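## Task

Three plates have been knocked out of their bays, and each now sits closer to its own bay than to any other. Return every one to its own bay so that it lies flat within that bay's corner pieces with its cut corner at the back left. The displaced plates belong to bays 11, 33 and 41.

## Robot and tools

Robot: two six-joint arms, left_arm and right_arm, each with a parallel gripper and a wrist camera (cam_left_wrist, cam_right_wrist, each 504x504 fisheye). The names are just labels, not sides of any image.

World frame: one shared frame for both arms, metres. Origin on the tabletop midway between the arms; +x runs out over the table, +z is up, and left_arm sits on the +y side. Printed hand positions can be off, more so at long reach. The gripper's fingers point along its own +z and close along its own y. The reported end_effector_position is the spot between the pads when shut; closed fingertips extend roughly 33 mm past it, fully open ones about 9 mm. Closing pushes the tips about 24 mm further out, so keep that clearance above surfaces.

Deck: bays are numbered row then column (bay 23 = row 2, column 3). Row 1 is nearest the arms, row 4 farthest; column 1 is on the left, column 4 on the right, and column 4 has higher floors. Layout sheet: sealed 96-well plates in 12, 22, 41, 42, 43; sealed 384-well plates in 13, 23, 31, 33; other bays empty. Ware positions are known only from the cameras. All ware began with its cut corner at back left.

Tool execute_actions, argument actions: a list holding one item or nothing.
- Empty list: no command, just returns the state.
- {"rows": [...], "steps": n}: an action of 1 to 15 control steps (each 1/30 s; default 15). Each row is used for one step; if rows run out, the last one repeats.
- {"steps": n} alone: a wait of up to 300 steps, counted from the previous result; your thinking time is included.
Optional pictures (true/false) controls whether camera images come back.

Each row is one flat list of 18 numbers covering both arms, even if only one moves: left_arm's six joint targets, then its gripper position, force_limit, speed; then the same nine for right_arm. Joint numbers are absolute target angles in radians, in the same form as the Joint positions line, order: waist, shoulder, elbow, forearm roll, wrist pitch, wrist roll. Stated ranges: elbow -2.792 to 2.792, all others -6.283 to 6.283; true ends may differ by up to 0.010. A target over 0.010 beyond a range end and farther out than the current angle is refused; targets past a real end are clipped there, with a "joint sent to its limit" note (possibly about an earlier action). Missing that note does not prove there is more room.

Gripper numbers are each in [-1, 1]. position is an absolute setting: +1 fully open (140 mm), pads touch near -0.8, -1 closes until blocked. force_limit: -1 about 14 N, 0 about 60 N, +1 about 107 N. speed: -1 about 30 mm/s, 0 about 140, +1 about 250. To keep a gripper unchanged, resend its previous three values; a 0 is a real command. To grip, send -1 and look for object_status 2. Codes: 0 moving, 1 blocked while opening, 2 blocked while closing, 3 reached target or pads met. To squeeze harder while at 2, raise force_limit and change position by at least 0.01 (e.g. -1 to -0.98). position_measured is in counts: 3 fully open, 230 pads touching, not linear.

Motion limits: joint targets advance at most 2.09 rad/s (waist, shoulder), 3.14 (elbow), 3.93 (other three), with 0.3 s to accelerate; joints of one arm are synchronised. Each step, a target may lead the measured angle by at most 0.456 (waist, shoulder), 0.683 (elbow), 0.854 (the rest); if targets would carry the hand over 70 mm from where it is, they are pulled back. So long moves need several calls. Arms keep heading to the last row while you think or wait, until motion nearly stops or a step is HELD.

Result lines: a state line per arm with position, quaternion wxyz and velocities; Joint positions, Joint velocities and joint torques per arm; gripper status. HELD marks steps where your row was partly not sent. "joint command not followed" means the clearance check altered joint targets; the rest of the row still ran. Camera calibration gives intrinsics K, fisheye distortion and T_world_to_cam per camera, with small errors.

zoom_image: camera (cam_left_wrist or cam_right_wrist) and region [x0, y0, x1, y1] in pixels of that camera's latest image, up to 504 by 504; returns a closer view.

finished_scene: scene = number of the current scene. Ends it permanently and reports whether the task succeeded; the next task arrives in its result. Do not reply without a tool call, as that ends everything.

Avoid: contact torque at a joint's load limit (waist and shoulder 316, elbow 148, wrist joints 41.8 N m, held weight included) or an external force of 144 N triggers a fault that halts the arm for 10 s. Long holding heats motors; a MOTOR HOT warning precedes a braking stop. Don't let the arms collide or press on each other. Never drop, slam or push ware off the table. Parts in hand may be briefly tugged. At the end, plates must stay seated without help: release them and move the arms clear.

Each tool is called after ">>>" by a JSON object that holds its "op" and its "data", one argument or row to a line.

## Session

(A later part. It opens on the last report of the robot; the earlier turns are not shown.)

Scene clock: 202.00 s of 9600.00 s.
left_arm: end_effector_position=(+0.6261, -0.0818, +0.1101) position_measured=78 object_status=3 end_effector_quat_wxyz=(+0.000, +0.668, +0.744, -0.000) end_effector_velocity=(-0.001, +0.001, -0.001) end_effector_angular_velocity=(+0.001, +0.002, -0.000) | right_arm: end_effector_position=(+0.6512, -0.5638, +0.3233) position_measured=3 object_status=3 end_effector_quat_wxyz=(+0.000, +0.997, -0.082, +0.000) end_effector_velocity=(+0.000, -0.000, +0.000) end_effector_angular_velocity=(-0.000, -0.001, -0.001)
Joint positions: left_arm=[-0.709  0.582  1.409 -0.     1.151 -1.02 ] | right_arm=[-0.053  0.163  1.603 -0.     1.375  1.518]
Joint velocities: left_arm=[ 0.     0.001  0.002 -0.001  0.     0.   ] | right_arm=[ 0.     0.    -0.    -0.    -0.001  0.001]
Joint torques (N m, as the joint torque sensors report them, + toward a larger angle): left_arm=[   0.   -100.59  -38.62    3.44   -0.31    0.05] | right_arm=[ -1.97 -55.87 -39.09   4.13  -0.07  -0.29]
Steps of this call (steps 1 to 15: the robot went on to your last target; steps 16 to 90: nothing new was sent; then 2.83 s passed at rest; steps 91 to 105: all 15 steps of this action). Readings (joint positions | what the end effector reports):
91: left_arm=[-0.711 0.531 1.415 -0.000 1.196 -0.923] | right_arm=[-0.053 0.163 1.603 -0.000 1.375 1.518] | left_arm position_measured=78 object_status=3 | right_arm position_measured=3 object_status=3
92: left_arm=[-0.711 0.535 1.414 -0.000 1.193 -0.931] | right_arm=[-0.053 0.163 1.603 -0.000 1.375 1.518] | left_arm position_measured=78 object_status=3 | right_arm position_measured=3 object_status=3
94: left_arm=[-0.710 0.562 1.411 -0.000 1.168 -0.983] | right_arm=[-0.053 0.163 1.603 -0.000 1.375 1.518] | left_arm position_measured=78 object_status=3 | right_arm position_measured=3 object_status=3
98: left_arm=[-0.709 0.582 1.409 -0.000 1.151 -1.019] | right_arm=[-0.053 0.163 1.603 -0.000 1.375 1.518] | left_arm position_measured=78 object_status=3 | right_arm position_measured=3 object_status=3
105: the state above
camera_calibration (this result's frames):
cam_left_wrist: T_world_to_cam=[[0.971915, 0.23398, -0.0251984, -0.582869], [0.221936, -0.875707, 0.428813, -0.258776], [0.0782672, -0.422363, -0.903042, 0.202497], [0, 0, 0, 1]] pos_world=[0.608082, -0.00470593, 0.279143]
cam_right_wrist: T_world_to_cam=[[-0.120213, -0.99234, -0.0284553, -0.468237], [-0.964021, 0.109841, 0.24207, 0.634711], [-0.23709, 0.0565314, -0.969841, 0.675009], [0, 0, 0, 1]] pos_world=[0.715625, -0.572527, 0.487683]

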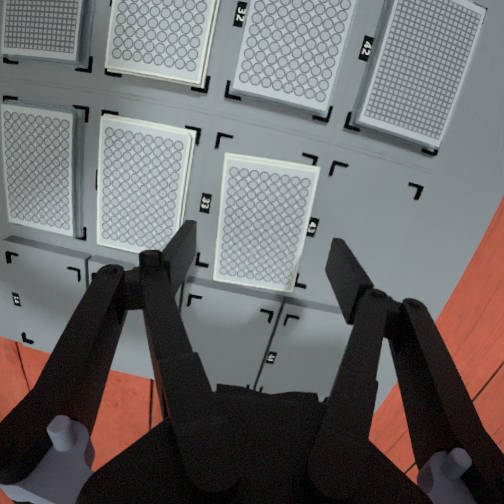

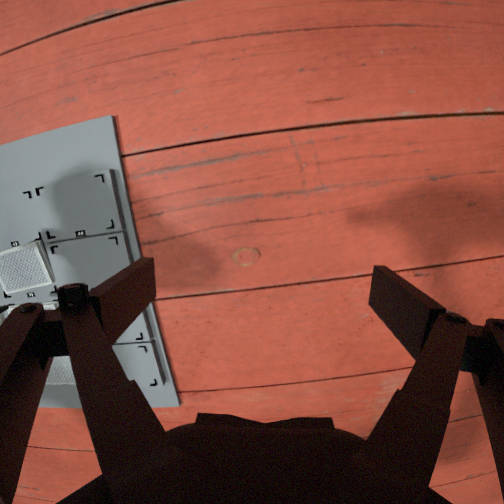

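>>> {"op": "execute_actions", "data": {
  "actions": [
    {"rows":[[-0.7122,0.6196,1.424,0,1.098,-1.0082,0.4,0,-0.5,-0.053,0.163,1.603,0,1.375,1.518,1,0,0]],"steps":15}
  ]
}}

Scene clock: 208.53 s of 9600.00 s.
left_arm: end_effector_position=(+0.6278, -0.0892, +0.0702) position_measured=78 object_status=3 end_effector_quat_wxyz=(+0.000, +0.674, +0.739, -0.000) end_effector_velocity=(+0.000, +0.001, -0.000) end_effector_angular_velocity=(+0.001, +0.001, +0.000) | right_arm: end_effector_position=(+0.6512, -0.5638, +0.3233) position_measured=3 object_status=3 end_effector_quat_wxyz=(+0.000, +0.997, -0.082, +0.000) end_effector_velocity=(-0.001, +0.000, -0.001) end_effector_angular_velocity=(+0.000, +0.002, +0.001)
Joint positions: left_arm=[-0.712  0.62   1.424 -0.     1.098 -1.008] | right_arm=[-0.053  0.163  1.603 -0.     1.375  1.518]
Joint velocities: left_arm=[ 0.001 -0.     0.    -0.     0.001  0.001] | right_arm=[ 0.     0.     0.001 -0.     0.001 -0.   ]
Joint torques (N m, as the joint torque sensors report them, + toward a larger angle): left_arm=[   1.05 -100.44  -38.42    3.5    -0.7     0.41] | right_arm=[ -2.47 -55.45 -39.44   4.11  -0.01  -0.26]
Steps of this call (steps 1 to 15: the robot went on to your last target; steps 16 to 90: nothing new was sent; then 3.03 s passed at rest; steps 91 to 105: all 15 steps of this action). Readings (joint positions | what the end effector reports):
91: left_arm=[-0.709 0.582 1.409 0.000 1.151 -1.020] | right_arm=[-0.053 0.163 1.603 -0.000 1.375 1.518] | left_arm position_measured=78 object_status=3 | right_arm position_measured=3 object_status=3
92: left_arm=[-0.709 0.585 1.410 0.000 1.145 -1.019] | right_arm=[-0.053 0.163 1.603 -0.000 1.375 1.518] | left_arm position_measured=78 object_status=3 | right_arm position_measured=3 object_status=3
94: left_arm=[-0.711 0.610 1.421 0.000 1.111 -1.011] | right_arm=[-0.053 0.163 1.603 -0.000 1.375 1.518] | left_arm position_measured=78 object_status=3 | right_arm position_measured=3 object_status=3
98: left_arm=[-0.712 0.620 1.424 -0.000 1.098 -1.008] | right_arm=[-0.053 0.163 1.603 -0.000 1.375 1.518] | left_arm position_measured=78 object_status=3 | right_arm position_measured=3 object_status=3
105: the state above
camera_calibration (this result's frames):
cam_left_wrist: T_world_to_cam=[[0.975326, 0.219329, -0.0251828, -0.587267], [0.208725, -0.878935, 0.428843, -0.240482], [0.0719235, -0.423518, -0.903028, 0.167053], [0, 0, 0, 1]] pos_world=[0.610956, -0.0118139, 0.239194]
cam_right_wrist: T_world_to_cam=[[-0.120213, -0.99234, -0.0284552, -0.468237], [-0.964021, 0.109841, 0.24207, 0.634711], [-0.23709, 0.0565313, -0.969841, 0.675009], [0, 0, 0, 1]] pos_world=[0.715625, -0.572527, 0.487683]

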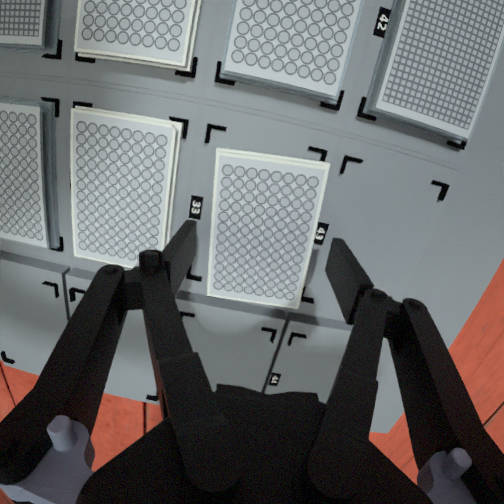

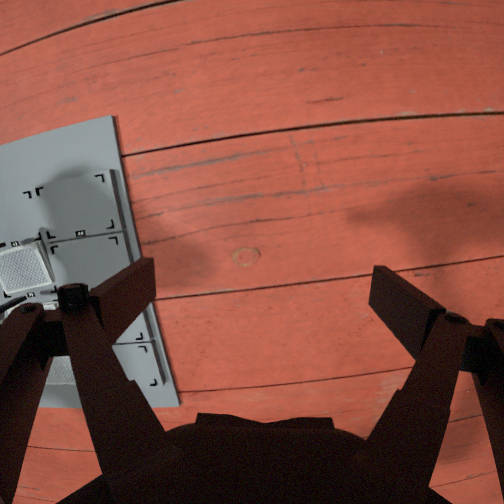

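>>> {"op": "execute_actions", "data": {
  "actions": [
    {"rows":[[-0.7122,0.6379,1.4406,0,1.0631,-1.0082,0.4,0,-0.5,-0.053,0.163,1.603,0,1.375,1.518,1,0,0],[-0.7122,0.6379,1.4406,0,1.0631,-1.0082,0.4,0,-0.5,-0.053,0.163,1.603,0,1.375,1.518,1,0,0],[-0.7122,0.6379,1.4406,0,1.0631,-1.0082,0.4,0,-0.5,-0.053,0.163,1.603,0,1.375,1.518,1,0,0],[-0.7122,0.6379,1.4406,0,1.0631,-1.0082,0.4,0,-0.5,-0.053,0.163,1.603,0,1.375,1.518,1,0,0],[-0.7122,0.6379,1.4406,0,1.0631,-1.0082,0.4,0,-0.5,-0.053,0.163,1.603,0,1.375,1.518,1,0,0],[-0.7122,0.6379,1.4406,0,1.0631,-1.0082,0.4,0,-0.5,-0.053,0.163,1.603,0,1.375,1.518,1,0,0],[-0.7122,0.6379,1.4406,0,1.0631,-1.0082,0.4,0,-0.5,-0.053,0.163,1.603,0,1.375,1.518,1,0,0],[-0.7122,0.6402,1.4427,0,1.0587,-1.0082,0.4,0,-0.5,-0.053,0.163,1.603,0,1.375,1.518,1,0,0]],"steps":15}
  ]
}}

Scene clock: 218.90 s of 9600.00 s.
left_arm: end_effector_position=(+0.6278, -0.0890, +0.0434) position_measured=78 object_status=3 end_effector_quat_wxyz=(+0.000, +0.674, +0.739, -0.000) end_effector_velocity=(-0.000, +0.001, -0.002) end_effector_angular_velocity=(+0.003, +0.001, +0.000) | right_arm: end_effector_position=(+0.6512, -0.5638, +0.3233) position_measured=3 object_status=3 end_effector_quat_wxyz=(+0.000, +0.997, -0.082, +0.000) end_effector_velocity=(+0.000, +0.000, +0.000) end_effector_angular_velocity=(-0.000, -0.001, +0.000)
Joint positions: left_arm=[-0.712  0.64   1.443 -0.     1.059 -1.008] | right_arm=[-0.053  0.163  1.603 -0.     1.375  1.518]
Joint velocities: left_arm=[ 0.     0.002  0.002  0.001 -0.    -0.001] | right_arm=[ 0.    -0.    -0.001 -0.    -0.     0.   ]
Joint torques (N m, as the joint torque sensors report them, + toward a larger angle): left_arm=[  -1.01 -102.96  -36.23    3.87   -0.52   -0.01] | right_arm=[ -1.69 -56.69 -39.58   4.12   0.09  -0.32]
Steps of this call (steps 1 to 15: the robot went on to your last target; steps 16 to 90: nothing new was sent; then 6.87 s passed at rest; steps 91 to 105: all 15 steps of this action). Readings (joint positions | what the end effector reports):
91: left_arm=[-0.712 0.620 1.424 0.000 1.098 -1.008] | right_arm=[-0.053 0.163 1.603 -0.000 1.375 1.518] | left_arm position_measured=78 object_status=3 | right_arm position_measured=3 object_status=3
92: left_arm=[-0.712 0.623 1.427 0.000 1.090 -1.008] | right_arm=[-0.053 0.163 1.603 -0.000 1.375 1.518] | left_arm position_measured=78 object_status=3 | right_arm position_measured=3 object_status=3
94: left_arm=[-0.712 0.637 1.440 -0.000 1.066 -1.008] | right_arm=[-0.053 0.163 1.603 -0.000 1.375 1.518] | left_arm position_measured=78 object_status=3 | right_arm position_measured=3 object_status=3
98: left_arm=[-0.712 0.638 1.441 -0.000 1.063 -1.008] | right_arm=[-0.053 0.163 1.603 -0.000 1.375 1.518] | left_arm position_measured=78 object_status=3 | right_arm position_measured=3 object_status=3
105: the state above
camera_calibration (this result's frames):
cam_left_wrist: T_world_to_cam=[[0.975302, 0.219437, -0.025159, -0.587985], [0.208809, -0.878891, 0.428893, -0.228926], [0.0720029, -0.423553, -0.903005, 0.142843], [0, 0, 0, 1]] pos_world=[0.610979, -0.0116734, 0.212379]
cam_right_wrist: T_world_to_cam=[[-0.120213, -0.99234, -0.0284554, -0.468237], [-0.964021, 0.109841, 0.24207, 0.634711], [-0.23709, 0.0565315, -0.969841, 0.675009], [0, 0, 0, 1]] pos_world=[0.715625, -0.572527, 0.487683]

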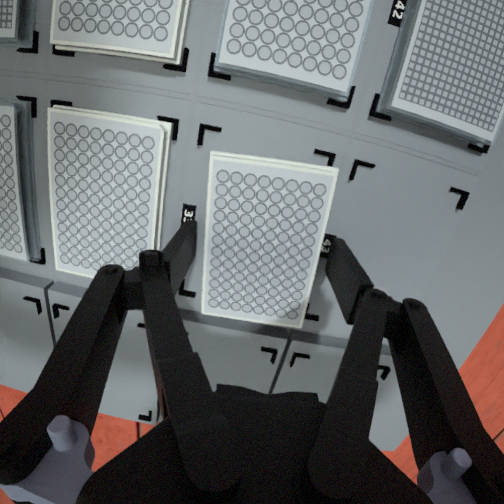

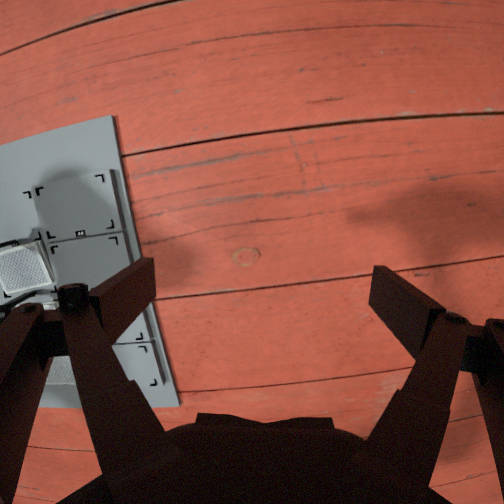

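Good; lower 1 mm and close.

>>> {"op": "execute_actions", "data": {
  "actions": [
    {"rows":[[-0.7122,0.641,1.4434,0,1.0572,-1.0082,0.4,0,-0.5,-0.053,0.163,1.603,0,1.375,1.518,1,0,0],[-0.7122,0.641,1.4434,0,1.0572,-1.0082,0.4,0,-0.5,-0.053,0.163,1.603,0,1.375,1.518,1,0,0],[-0.7122,0.641,1.4434,0,1.0572,-1.0082,-1,0,-0.5,-0.053,0.163,1.603,0,1.375,1.518,1,0,0]],"steps":15}
  ],
  "pictures": false
}}

Scene clock: 226.67 s of 9600.00 s.
left_arm: end_effector_position=(+0.6278, -0.0891, +0.0423) position_measured=107 object_status=0 end_effector_quat_wxyz=(+0.000, +0.674, +0.739, +0.000) end_effector_velocity=(+0.000, -0.001, +0.001) end_effector_angular_velocity=(-0.001, -0.001, -0.001) | right_arm: end_effector_position=(+0.6512, -0.5638, +0.3233) position_measured=3 object_status=3 end_effector_quat_wxyz=(+0.000, +0.997, -0.082, +0.000) end_effector_velocity=(+0.000, +0.000, -0.000) end_effector_angular_velocity=(+0.001, -0.001, +0.001)
Joint positions: left_arm=[-0.712  0.641  1.443  0.     1.057 -1.008] | right_arm=[-0.053  0.163  1.603 -0.     1.375  1.518]
Joint velocities: left_arm=[ 0.    -0.    -0.001  0.    -0.001  0.001] | right_arm=[-0.     0.     0.     0.001 -0.001 -0.001]
Joint torques (N m, as the joint torque sensors report them, + toward a larger angle): left_arm=[ -4.26 -77.68 -25.17   3.99  -2.52  -0.18] | right_arm=[ -3.   -56.39 -39.53   4.11   0.1   -0.44]
Steps of this call (steps 1 to 15: the robot went on to your last target; steps 16 to 90: nothing new was sent; then 4.27 s passed at rest; steps 91 to 105: all 15 steps of this action). Readings (joint positions | what the end effector reports):
91: left_arm=[-0.712 0.640 1.443 0.000 1.059 -1.008] | right_arm=[-0.053 0.163 1.603 -0.000 1.375 1.518] | left_arm position_measured=78 object_status=3 | right_arm position_measured=3 object_status=3
92: left_arm=[-0.712 0.641 1.443 0.000 1.058 -1.008] | right_arm=[-0.053 0.163 1.603 -0.000 1.375 1.518] | left_arm position_measured=78 object_status=3 | right_arm position_measured=3 object_status=3
94: left_arm=[-0.712 0.641 1.443 0.000 1.057 -1.008] | right_arm=[-0.053 0.163 1.603 -0.000 1.375 1.518] | left_arm position_measured=80 object_status=0 | right_arm position_measured=3 object_status=3
98: left_arm=[-0.712 0.641 1.443 0.000 1.057 -1.008] | right_arm=[-0.053 0.163 1.603 -0.000 1.375 1.518] | left_arm position_measured=99 object_status=0 | right_arm position_measured=3 object_status=3
105: the state above

>>> {"op": "execute_actions", "data": {
  "actions": [
    {"rows":[[-0.7122,0.6379,1.4406,0,1.0631,-1.0082,-1,0,-0.5,-0.053,0.163,1.603,0,1.375,1.518,1,0,0],[-0.7122,0.6379,1.4406,0,1.0631,-1.0082,-1,0,-0.5,-0.053,0.163,1.603,0,1.375,1.518,1,0,0],[-0.7122,0.6379,1.4406,0,1.0631,-1.0082,-1,0,-0.5,-0.053,0.163,1.603,0,1.375,1.518,1,0,0],[-0.7122,0.6379,1.4406,0,1.0631,-1.0082,-1,0,-0.5,-0.053,0.163,1.603,0,1.375,1.518,1,0,0],[-0.7122,0.6158,1.4205,0,1.1053,-1.0082,-1,0,-0.5,-0.053,0.163,1.603,0,1.375,1.518,1,0,0],[-0.7122,0.6158,1.4205,0,1.1053,-1.0082,-1,0,-0.5,-0.053,0.163,1.603,0,1.375,1.518,1,0,0],[-0.7122,0.6158,1.4205,0,1.1053,-1.0082,-1,0,-0.5,-0.053,0.163,1.603,0,1.375,1.518,1,0,0],[-0.7122,0.6158,1.4205,0,1.1053,-1.0082,-1,0,-0.5,-0.053,0.163,1.603,0,1.375,1.518,1,0,0],[-0.7122,0.6158,1.4205,0,1.1053,-1.0082,-1,0,-0.5,-0.053,0.163,1.603,0,1.375,1.518,1,0,0],[-0.7159,0.5916,1.4618,0,1.0882,-0.9269,-1,0,-0.5,-0.053,0.163,1.603,0,1.375,1.518,1,0,0]],"steps":15}
  ],
  "pictures": false
}}

>>> {"op": "execute_actions", "data": {
  "actions": [
    {"rows":[[-0.7159,0.5916,1.4618,0,1.0882,-0.9269,-1,0,-0.5,-0.053,0.163,1.603,0,1.375,1.518,1,0,0],[-0.7159,0.5916,1.4618,0,1.0882,-0.9269,-1,0,-0.5,-0.053,0.163,1.603,0,1.375,1.518,1,0,0],[-0.7159,0.5916,1.4618,0,1.0882,-0.9269,-1,0,-0.5,-0.053,0.163,1.603,0,1.375,1.518,1,0,0],[-0.7159,0.5916,1.4618,0,1.0882,-0.9269,-1,0,-0.5,-0.053,0.163,1.603,0,1.375,1.518,1,0,0],[-0.7159,0.6071,1.4761,0,1.0584,-0.9269,-1,0,-0.5,-0.053,0.163,1.603,0,1.375,1.518,1,0,0]],"steps":13}
  ]
}}

>>> {"op": "zoom_image", "data": {
  "camera": "cam_left_wrist",
  "region": [170,100,370,240]
}}

Scene clock: 244.03 s of 9600.00 s.
left_arm: end_effector_position=(+0.6153, -0.0778, +0.0752) position_measured=108 object_status=2 end_effector_quat_wxyz=(-0.000, +0.704, +0.710, -0.000) end_effector_velocity=(-0.007, +0.005, +0.001) end_effector_angular_velocity=(-0.004, -0.004, -0.062) | right_arm: end_effector_position=(+0.6512, -0.5638, +0.3233) position_measured=3 object_status=3 end_effector_quat_wxyz=(+0.000, +0.997, -0.082, +0.000) end_effector_velocity=(+0.000, +0.000, +0.000) end_effector_angular_velocity=(+0.001, -0.001, -0.001)
Joint positions: left_arm=[-0.716  0.592  1.461 -0.     1.089 -0.928] | right_arm=[-0.053  0.163  1.603 -0.     1.375  1.518]
Joint velocities: left_arm=[-0.003 -0.015  0.024  0.001 -0.015  0.059] | right_arm=[-0.001  0.    -0.     0.001  0.     0.   ]
Joint torques (N m, as the joint torque sensors report them, + toward a larger angle): left_arm=[ -0.82 -83.36 -44.47   4.02  -1.2   -0.54] | right_arm=[ -2.31 -56.4  -39.67   4.13   0.21  -0.38]
Steps of this call (steps 1 to 15: the robot went on to your last target; steps 16 to 90: nothing new was sent; then 13.87 s passed at rest; steps 91 to 105: all 15 steps of this action). Readings (joint positions | what the end effector reports):
91: left_arm=[-0.712 0.641 1.443 -0.000 1.057 -1.008] | right_arm=[-0.053 0.163 1.603 -0.000 1.375 1.518] | left_arm position_measured=107 object_status=2 | right_arm position_measured=3 object_status=3
92: left_arm=[-0.712 0.640 1.443 -0.000 1.060 -1.008] | right_arm=[-0.053 0.163 1.603 -0.000 1.375 1.518] | left_arm position_measured=107 object_status=2 | right_arm position_measured=3 object_status=3
94: left_arm=[-0.712 0.638 1.441 -0.000 1.063 -1.008] | right_arm=[-0.053 0.163 1.603 -0.000 1.375 1.518] | left_arm position_measured=108 object_status=2 | right_arm position_measured=3 object_status=3
98: left_arm=[-0.712 0.618 1.422 0.000 1.101 -1.008] | right_arm=[-0.053 0.163 1.603 -0.000 1.375 1.518] | left_arm position_measured=108 object_status=2 | right_arm position_measured=3 object_status=3
105: the state above

Scene clock: 244.47 s of 9600.00 s.
left_arm: end_effector_position=(+0.6151, -0.0778, +0.0551) position_measured=108 object_status=2 end_effector_quat_wxyz=(-0.000, +0.704, +0.710, -0.000) end_effector_velocity=(+0.000, -0.000, -0.001) end_effector_angular_velocity=(+0.000, -0.001, -0.001) | right_arm: end_effector_position=(+0.6512, -0.5638, +0.3233) position_measured=3 object_status=3 end_effector_quat_wxyz=(+0.000, +0.997, -0.082, +0.000) end_effector_velocity=(-0.000, +0.000, -0.000) end_effector_angular_velocity=(+0.001, +0.001, -0.000)
Joint positions: left_arm=[-0.716  0.607  1.476 -0.     1.058 -0.927] | right_arm=[-0.053  0.163  1.603 -0.     1.375  1.518]
Joint velocities: left_arm=[-0.     0.001  0.     0.001 -0.001  0.001] | right_arm=[ 0.    -0.     0.     0.     0.001  0.   ]
Joint torques (N m, as the joint torque sensors report them, + toward a larger angle): left_arm=[   0.53 -103.46  -38.83    4.01   -0.48    0.01] | right_arm=[ -1.78 -55.48 -39.38   4.12   0.04  -0.26]
Steps of this call (steps 1 to 13: all 13 steps of this action). Readings (joint positions | what the end effector reports):
1: left_arm=[-0.716 0.592 1.462 -0.000 1.088 -0.927] | right_arm=[-0.053 0.163 1.603 -0.000 1.375 1.518] | left_arm position_measured=108 object_status=2 | right_arm position_measured=3 object_status=3
2: left_arm=[-0.716 0.592 1.462 -0.000 1.088 -0.927] | right_arm=[-0.053 0.163 1.603 -0.000 1.375 1.518] | left_arm position_measured=108 object_status=2 | right_arm position_measured=3 object_status=3
4: left_arm=[-0.716 0.592 1.462 -0.000 1.088 -0.927] | right_arm=[-0.053 0.163 1.603 -0.000 1.375 1.518] | left_arm position_measured=108 object_status=2 | right_arm position_measured=3 object_status=3
8: left_arm=[-0.716 0.606 1.476 -0.000 1.061 -0.927] | right_arm=[-0.053 0.163 1.603 -0.000 1.375 1.518] | left_arm position_measured=108 object_status=2 | right_arm position_measured=3 object_status=3
13: the state above
camera_calibration (this result's frames):
cam_left_wrist: T_world_to_cam=[[0.990419, 0.135761, -0.0252744, -0.593577], [0.133419, -0.89351, 0.428764, -0.176177], [0.0356267, -0.428028, -0.903063, 0.181123], [0, 0, 0, 1]] pos_world=[0.604942, 0.000694456, 0.224102]
cam_right_wrist: T_world_to_cam=[[-0.120213, -0.99234, -0.0284552, -0.468237], [-0.964021, 0.109841, 0.24207, 0.634711], [-0.23709, 0.0565313, -0.969841, 0.675009], [0, 0, 0, 1]] pos_world=[0.715625, -0.572527, 0.487683]

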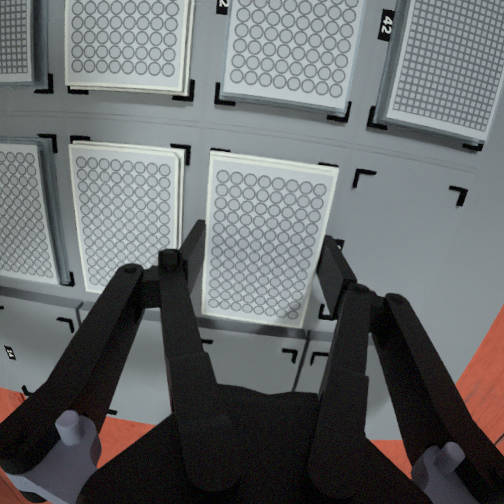

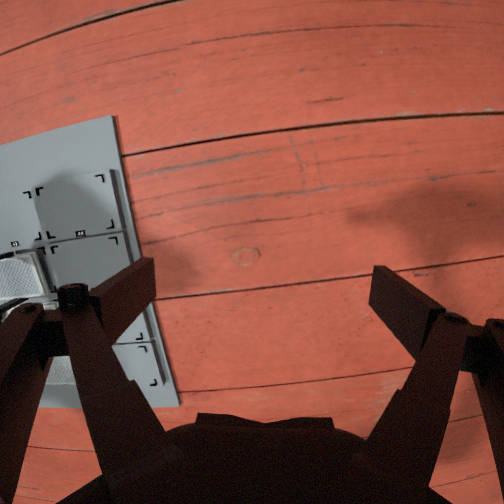

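Region (170, 100, 370, 240) of cam_left_wrist's 504x504 image, scaled by 2.520, with more detail than that image has; it fills the top 353 rows of this view, and the rest is white.

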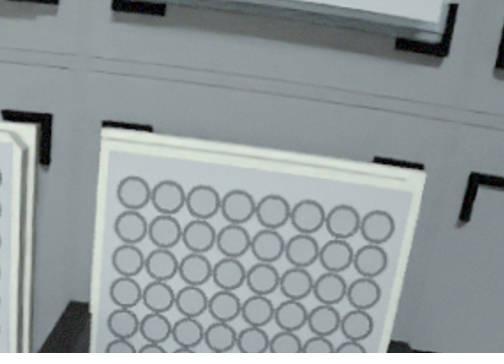

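>>> {"op": "execute_actions", "data": {
  "actions": [
    {"rows":[[-0.719,0.6107,1.4698,0,1.0611,-0.93,-1,0,-0.5,-0.053,0.163,1.603,0,1.375,1.518,1,0,0],[-0.719,0.6107,1.4698,0,1.0611,-0.93,-1,0,-0.5,-0.053,0.163,1.603,0,1.375,1.518,1,0,0],[-0.719,0.6107,1.4698,0,1.0611,-0.93,-1,0,-0.5,-0.053,0.163,1.603,0,1.375,1.518,1,0,0],[-0.719,0.6107,1.4698,0,1.0611,-0.93,-1,0,-0.5,-0.053,0.163,1.603,0,1.375,1.518,1,0,0],[-0.719,0.6107,1.4698,0,1.0611,-0.93,-1,0,-0.5,-0.053,0.163,1.603,0,1.375,1.518,1,0,0],[-0.719,0.6107,1.4698,0,1.0611,-0.93,-1,0,-0.5,-0.053,0.163,1.603,0,1.375,1.518,1,0,0],[-0.719,0.6163,1.4744,0,1.0509,-0.93,-1,0,-0.5,-0.053,0.163,1.603,0,1.375,1.518,1,0,0]],"steps":14}
  ]
}}

>>> {"op": "zoom_image", "data": {
  "camera": "cam_left_wrist",
  "region": [170,100,370,240]
}}

Scene clock: 254.37 s of 9600.00 s.
left_arm: end_effector_position=(+0.6148, -0.0815, +0.0482) position_measured=108 object_status=2 end_effector_quat_wxyz=(+0.000, +0.704, +0.710, +0.000) end_effector_velocity=(+0.000, -0.001, +0.001) end_effector_angular_velocity=(-0.002, -0.002, +0.000) | right_arm: end_effector_position=(+0.6512, -0.5638, +0.3233) position_measured=3 object_status=3 end_effector_quat_wxyz=(+0.000, +0.997, -0.082, +0.000) end_effector_velocity=(-0.000, -0.000, -0.000) end_effector_angular_velocity=(-0.001, +0.001, +0.000)
Joint positions: left_arm=[-0.719  0.616  1.474  0.     1.051 -0.93 ] | right_arm=[-0.053  0.163  1.603 -0.     1.375  1.518]
Joint velocities: left_arm=[-0.    -0.001 -0.001 -0.    -0.001 -0.   ] | right_arm=[ 0.    -0.     0.001 -0.001  0.     0.   ]
Joint torques (N m, as the joint torque sensors report them, + toward a larger angle): left_arm=[  -2.12 -101.37  -39.16    3.42   -0.49    0.  ] | right_arm=[ -2.3  -55.61 -39.33   4.07  -0.02  -0.3 ]
Steps of this call (steps 1 to 15: the robot went on to your last target; steps 16 to 90: nothing new was sent; then 6.43 s passed at rest; steps 91 to 104: all 14 steps of this action). Readings (joint positions | what the end effector reports):
91: left_arm=[-0.716 0.607 1.476 0.000 1.058 -0.927] | right_arm=[-0.053 0.163 1.603 -0.000 1.375 1.518] | left_arm position_measured=108 object_status=2 | right_arm position_measured=3 object_status=3
92: left_arm=[-0.717 0.608 1.473 0.000 1.059 -0.928] | right_arm=[-0.053 0.163 1.603 -0.000 1.375 1.518] | left_arm position_measured=108 object_status=2 | right_arm position_measured=3 object_status=3
94: left_arm=[-0.719 0.610 1.470 0.000 1.061 -0.929] | right_arm=[-0.053 0.163 1.603 -0.000 1.375 1.518] | left_arm position_measured=108 object_status=2 | right_arm position_measured=3 object_status=3
98: left_arm=[-0.719 0.613 1.471 0.000 1.057 -0.930] | right_arm=[-0.053 0.163 1.603 -0.000 1.375 1.518] | left_arm position_measured=108 object_status=2 | right_arm position_measured=3 object_status=3
104: the state above
camera_calibration (this result's frames):
cam_left_wrist: T_world_to_cam=[[0.990426, 0.13573, -0.0251553, -0.592888], [0.133339, -0.893511, 0.428787, -0.176446], [0.0357227, -0.428036, -0.903055, 0.173294], [0, 0, 0, 1]] pos_world=[0.604549, -0.00300761, 0.217237]
cam_right_wrist: T_world_to_cam=[[-0.120213, -0.99234, -0.0284553, -0.468237], [-0.964021, 0.109841, 0.24207, 0.634712], [-0.23709, 0.0565314, -0.969841, 0.675009], [0, 0, 0, 1]] pos_world=[0.715625, -0.572527, 0.487683]

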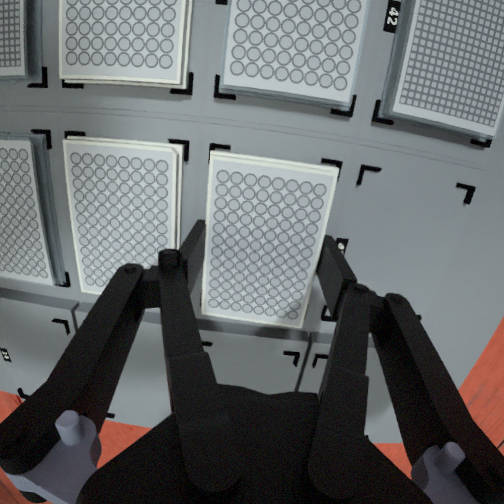

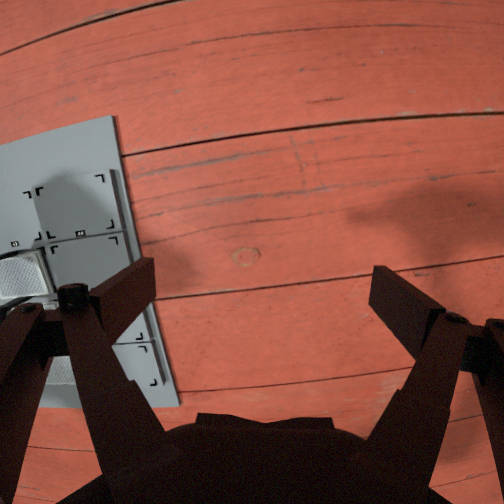

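Region (170, 100, 370, 240) of cam_left_wrist's 504x504 image, scaled by 2.520, with more detail than that image has; it fills the top 353 rows of this view, and the rest is white.

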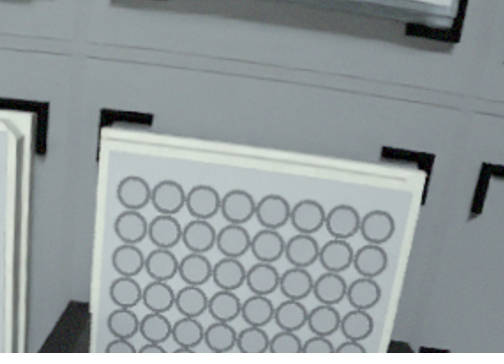

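>>> {"op": "execute_actions", "data": {
  "actions": [
    {"rows":[[-0.7173,0.6164,1.4742,0,1.051,-0.9283,-1,0,-0.5,-0.053,0.163,1.603,0,1.375,1.518,1,0,0],[-0.7173,0.6164,1.4742,0,1.051,-0.9283,-1,0,-0.5,-0.053,0.163,1.603,0,1.375,1.518,1,0,0],[-0.7173,0.6164,1.4742,0,1.051,-0.9283,-1,0,-0.5,-0.053,0.163,1.603,0,1.375,1.518,1,0,0],[-0.7173,0.6164,1.4742,0,1.051,-0.9283,-1,0,-0.5,-0.053,0.163,1.603,0,1.375,1.518,1,0,0],[-0.7173,0.6164,1.4742,0,1.051,-0.9283,-1,0,-0.5,-0.053,0.163,1.603,0,1.375,1.518,1,0,0],[-0.7173,0.618,1.4755,0,1.0481,-0.9283,-1,0,-0.5,-0.053,0.163,1.603,0,1.375,1.518,1,0,0],[-0.7173,0.618,1.4755,0,1.0481,-0.9283,-1,0,-0.5,-0.053,0.163,1.603,0,1.375,1.518,1,0,0],[-0.7173,0.618,1.4755,0,1.0481,-0.9283,-1,0,-0.5,-0.053,0.163,1.603,0,1.375,1.518,1,0,0],[-0.7173,0.6196,1.4768,0,1.0452,-0.9283,-1,0,-0.5,-0.053,0.163,1.603,0,1.375,1.518,1,0,0]],"steps":14}
  ]
}}

>>> {"op": "zoom_image", "data": {
  "camera": "cam_left_wrist",
  "region": [170,100,370,240]
}}

Scene clock: 268.53 s of 9600.00 s.
left_arm: end_effector_position=(+0.6159, -0.0807, +0.0443) position_measured=108 object_status=2 end_effector_quat_wxyz=(+0.000, +0.704, +0.710, -0.000) end_effector_velocity=(+0.000, -0.001, +0.001) end_effector_angular_velocity=(-0.001, -0.001, -0.002) | right_arm: end_effector_position=(+0.6512, -0.5638, +0.3233) position_measured=3 object_status=3 end_effector_quat_wxyz=(+0.000, +0.997, -0.082, +0.000) end_effector_velocity=(+0.000, +0.000, +0.000) end_effector_angular_velocity=(+0.001, -0.001, -0.000)
Joint positions: left_arm=[-0.717  0.62   1.477 -0.     1.045 -0.928] | right_arm=[-0.053  0.163  1.603 -0.     1.375  1.518]
Joint velocities: left_arm=[-0.    -0.    -0.001 -0.    -0.     0.002] | right_arm=[ 0.     0.    -0.     0.001 -0.     0.   ]
Joint torques (N m, as the joint torque sensors report them, + toward a larger angle): left_arm=[   0.91 -103.37  -37.76    3.94   -0.71    0.29] | right_arm=[ -2.69 -56.9  -39.23   4.1    0.15  -0.24]
Steps of this call (steps 1 to 15: the robot went on to your last target; steps 16 to 90: nothing new was sent; then 10.70 s passed at rest; steps 91 to 104: all 14 steps of this action). Readings (joint positions | what the end effector reports):
91: left_arm=[-0.719 0.616 1.474 -0.000 1.051 -0.930] | right_arm=[-0.053 0.163 1.603 -0.000 1.375 1.518] | left_arm position_measured=108 object_status=2 | right_arm position_measured=3 object_status=3
92: left_arm=[-0.718 0.616 1.474 -0.000 1.051 -0.930] | right_arm=[-0.053 0.163 1.603 -0.000 1.375 1.518] | left_arm position_measured=108 object_status=2 | right_arm position_measured=3 object_status=3
94: left_arm=[-0.717 0.616 1.474 -0.000 1.051 -0.929] | right_arm=[-0.053 0.163 1.603 -0.000 1.375 1.518] | left_arm position_measured=108 object_status=2 | right_arm position_measured=3 object_status=3
98: left_arm=[-0.717 0.618 1.475 -0.000 1.049 -0.928] | right_arm=[-0.053 0.163 1.603 -0.000 1.375 1.518] | left_arm position_measured=108 object_status=2 | right_arm position_measured=3 object_status=3
104: the state above
camera_calibration (this result's frames):
cam_left_wrist: T_world_to_cam=[[0.990414, 0.13581, -0.0252053, -0.594213], [0.133432, -0.893484, 0.428815, -0.174209], [0.0357169, -0.428068, -0.903041, 0.170051], [0, 0, 0, 1]] pos_world=[0.605689, -0.00215954, 0.213289]
cam_right_wrist: T_world_to_cam=[[-0.120213, -0.99234, -0.0284553, -0.468237], [-0.964021, 0.109841, 0.24207, 0.634711], [-0.23709, 0.0565314, -0.969841, 0.675009], [0, 0, 0, 1]] pos_world=[0.715625, -0.572527, 0.487683]

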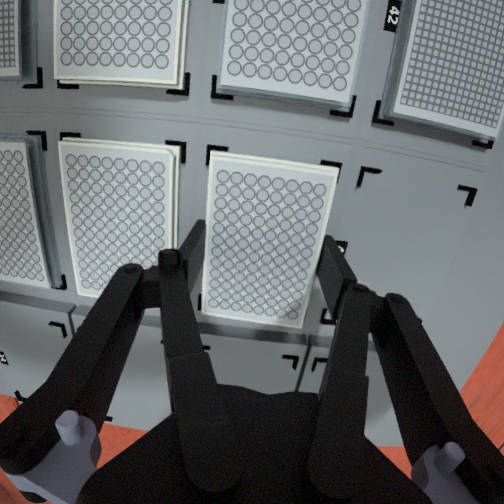

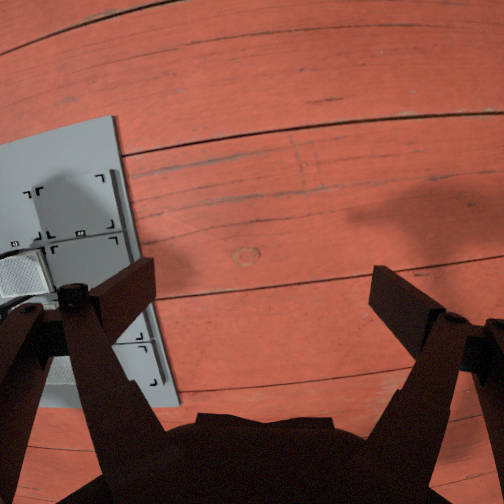

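Region (170, 100, 370, 240) of cam_left_wrist's 504x504 image, scaled by 2.520, with more detail than that image has; it fills the top 353 rows of this view, and the rest is white.

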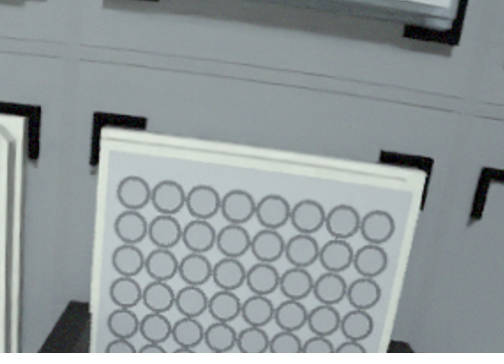

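>>> {"op": "execute_actions", "data": {
  "actions": [
    {"rows":[[-0.7173,0.6206,1.4777,0,1.0433,-0.9283,-1,0,-0.5,-0.053,0.163,1.603,0,1.375,1.518,1,0,0],[-0.7173,0.6206,1.4777,0,1.0433,-0.9283,-1,0,-0.5,-0.053,0.163,1.603,0,1.375,1.518,1,0,0],[-0.7173,0.6206,1.4777,0,1.0433,-0.9283,-1,0,-0.5,-0.053,0.163,1.603,0,1.375,1.518,1,0,0],[-0.7173,0.6206,1.4777,0,1.0433,-0.9283,0.4,0,-0.5,-0.053,0.163,1.603,0,1.375,1.518,1,0,0],[-0.7173,0.6206,1.4777,0,1.0433,-0.9283,0.4,0,-0.5,-0.053,0.163,1.603,0,1.375,1.518,1,0,0],[-0.7173,0.6206,1.4777,0,1.0433,-0.9283,0.4,0,-0.5,-0.053,0.163,1.603,0,1.375,1.518,1,0,0],[-0.7173,0.6206,1.4777,0,1.0433,-0.9283,0.4,0,-0.5,-0.053,0.163,1.603,0,1.375,1.518,1,0,0],[-0.7173,0.6206,1.4777,0,1.0433,-0.9283,0.4,0,-0.5,-0.053,0.163,1.603,0,1.375,1.518,1,0,0],[-0.7173,0.6206,1.4777,0,1.0433,-0.9283,0.4,0,-0.5,-0.053,0.163,1.603,0,1.375,1.518,1,0,0],[-0.7173,0.6206,1.4777,0,1.0433,-0.9283,0.4,0,-0.5,-0.053,0.163,1.603,0,1.375,1.518,1,0,0],[-0.7173,0.6206,1.4777,0,1.0433,-0.9283,0.4,0,-0.5,-0.053,0.163,1.603,0,1.375,1.518,1,0,0],[-0.7173,0.5704,1.4275,0,1.1437,-0.9283,0.4,0,-0.5,-0.053,0.163,1.603,0,1.375,1.518,1,0,0]],"steps":15}
  ],
  "pictures": false
}}

>>> {"op": "execute_actions", "data": {
  "actions": [
    {"steps":10}
  ]
}}

>>> {"op": "zoom_image", "data": {
  "camera": "cam_left_wrist",
  "region": [190,130,340,300]
}}

Scene clock: 289.23 s of 9600.00 s.
left_arm: end_effector_position=(+0.6161, -0.0809, +0.0816) position_measured=78 object_status=0 end_effector_quat_wxyz=(-0.001, +0.704, +0.710, +0.000) end_effector_velocity=(+0.018, -0.022, +0.668) end_effector_angular_velocity=(-0.070, -0.057, -0.002) | right_arm: end_effector_position=(+0.6512, -0.5638, +0.3233) position_measured=3 object_status=3 end_effector_quat_wxyz=(+0.000, +0.997, -0.082, +0.000) end_effector_velocity=(-0.000, -0.000, -0.000) end_effector_angular_velocity=(-0.001, +0.000, -0.000)
Joint positions: left_arm=[-0.717  0.592  1.448  0.     1.103 -0.928] | right_arm=[-0.053  0.163  1.603 -0.     1.375  1.518]
Joint velocities: left_arm=[-0.    -0.494 -0.503  0.004  0.906  0.001] | right_arm=[ 0.    -0.     0.    -0.001 -0.     0.   ]
Joint torques (N m, as the joint torque sensors report them, + toward a larger angle): left_arm=[   1.42 -149.24  -55.37    5.26   -0.8     0.11] | right_arm=[ -1.8  -56.32 -39.42   4.04   0.11  -0.31]
Steps of this call (steps 1 to 15: the robot went on to your last target; steps 16 to 90: nothing new was sent; then 17.20 s passed at rest; steps 91 to 105: all 15 steps of this action). Readings (joint positions | what the end effector reports):
91: left_arm=[-0.717 0.620 1.477 -0.000 1.045 -0.928] | right_arm=[-0.053 0.163 1.603 -0.000 1.375 1.518] | left_arm position_measured=108 object_status=2 | right_arm position_measured=3 object_status=3
92: left_arm=[-0.717 0.620 1.477 -0.000 1.044 -0.928] | right_arm=[-0.053 0.163 1.603 -0.000 1.375 1.518] | left_arm position_measured=108 object_status=2 | right_arm position_measured=3 object_status=3
94: left_arm=[-0.717 0.621 1.478 -0.000 1.043 -0.928] | right_arm=[-0.053 0.163 1.603 -0.000 1.375 1.518] | left_arm position_measured=108 object_status=0 | right_arm position_measured=3 object_status=3
98: left_arm=[-0.717 0.621 1.478 -0.000 1.043 -0.928] | right_arm=[-0.053 0.163 1.603 -0.000 1.375 1.518] | left_arm position_measured=92 object_status=0 | right_arm position_measured=3 object_status=3
105: the state above

Scene clock: 289.57 s of 9600.00 s.
left_arm: end_effector_position=(+0.6159, -0.0806, +0.1102) position_measured=78 object_status=3 end_effector_quat_wxyz=(-0.000, +0.704, +0.710, -0.000) end_effector_velocity=(-0.000, +0.000, -0.001) end_effector_angular_velocity=(+0.001, +0.001, +0.000) | right_arm: end_effector_position=(+0.6512, -0.5638, +0.3233) position_measured=3 object_status=3 end_effector_quat_wxyz=(+0.000, +0.997, -0.082, +0.000) end_effector_velocity=(+0.000, +0.001, -0.000) end_effector_angular_velocity=(+0.002, -0.001, -0.001)
Joint positions: left_arm=[-0.717  0.57   1.428 -0.     1.144 -0.928] | right_arm=[-0.053  0.163  1.603 -0.     1.375  1.518]
Joint velocities: left_arm=[ 0.     0.001 -0.     0.     0.001 -0.   ] | right_arm=[-0.    -0.     0.     0.002 -0.001  0.001]
Joint torques (N m, as the joint torque sensors report them, + toward a larger angle): left_arm=[ -1.46 -99.31 -39.41   3.8   -0.56   0.18] | right_arm=[ -1.38 -56.24 -39.16   4.06   0.08  -0.27]
Steps of this call (steps 1 to 10: the robot went on to your last target). Readings (joint positions | what the end effector reports):
1: left_arm=[-0.717 0.578 1.434 0.000 1.128 -0.928] | right_arm=[-0.053 0.163 1.603 -0.000 1.375 1.518] | left_arm position_measured=78 object_status=0 | right_arm position_measured=3 object_status=3
2: left_arm=[-0.717 0.571 1.428 0.000 1.140 -0.928] | right_arm=[-0.053 0.163 1.603 -0.000 1.375 1.518] | left_arm position_measured=78 object_status=3 | right_arm position_measured=3 object_status=3
4: left_arm=[-0.717 0.570 1.428 -0.000 1.143 -0.928] | right_arm=[-0.053 0.163 1.603 -0.000 1.375 1.518] | left_arm position_measured=78 object_status=3 | right_arm position_measured=3 object_status=3
8: left_arm=[-0.717 0.570 1.428 -0.000 1.144 -0.928] | right_arm=[-0.053 0.163 1.603 -0.000 1.375 1.518] | left_arm position_measured=78 object_status=3 | right_arm position_measured=3 object_status=3
10: the state above
camera_calibration (this result's frames):
cam_left_wrist: T_world_to_cam=[[0.990407, 0.135853, -0.0252621, -0.592533], [0.133497, -0.893497, 0.428768, -0.202446], [0.0356779, -0.428027, -0.903061, 0.229679], [0, 0, 0, 1]] pos_world=[0.605681, -0.00207792, 0.279248]
cam_right_wrist: T_world_to_cam=[[-0.120213, -0.99234, -0.0284552, -0.468237], [-0.964021, 0.109841, 0.24207, 0.634711], [-0.23709, 0.0565313, -0.969841, 0.675009], [0, 0, 0, 1]] pos_world=[0.715625, -0.572527, 0.487683]

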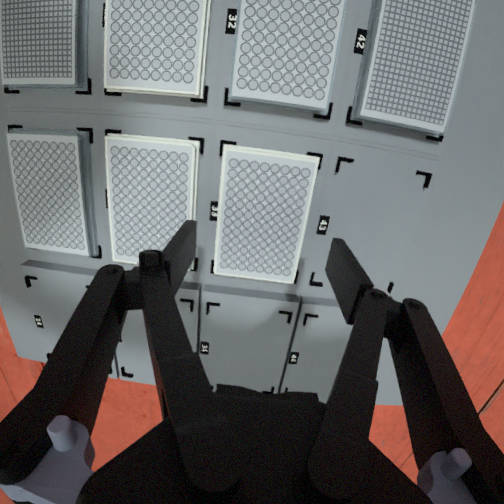

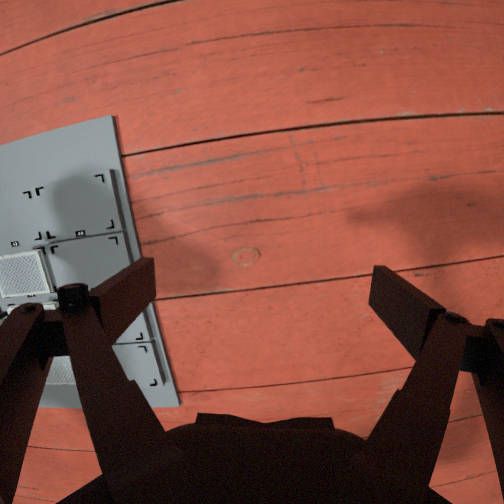

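Region (190, 130, 340, 300) of cam_left_wrist's 504x504 image, scaled by 2.965, with more detail than that image has; it fills the left 445 columns of this view, and the rest is white.

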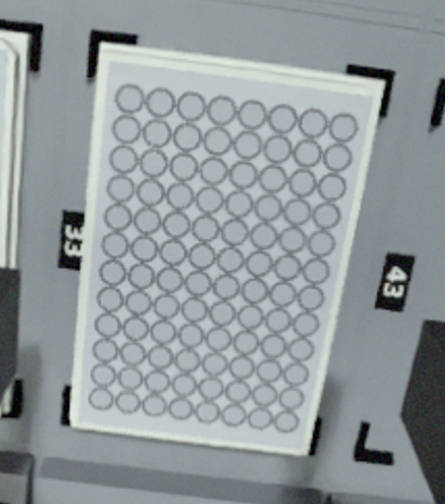

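>>> {"op": "finished_scene", "data": {
  "scene": 2
}}

The scene is finished: the task was done.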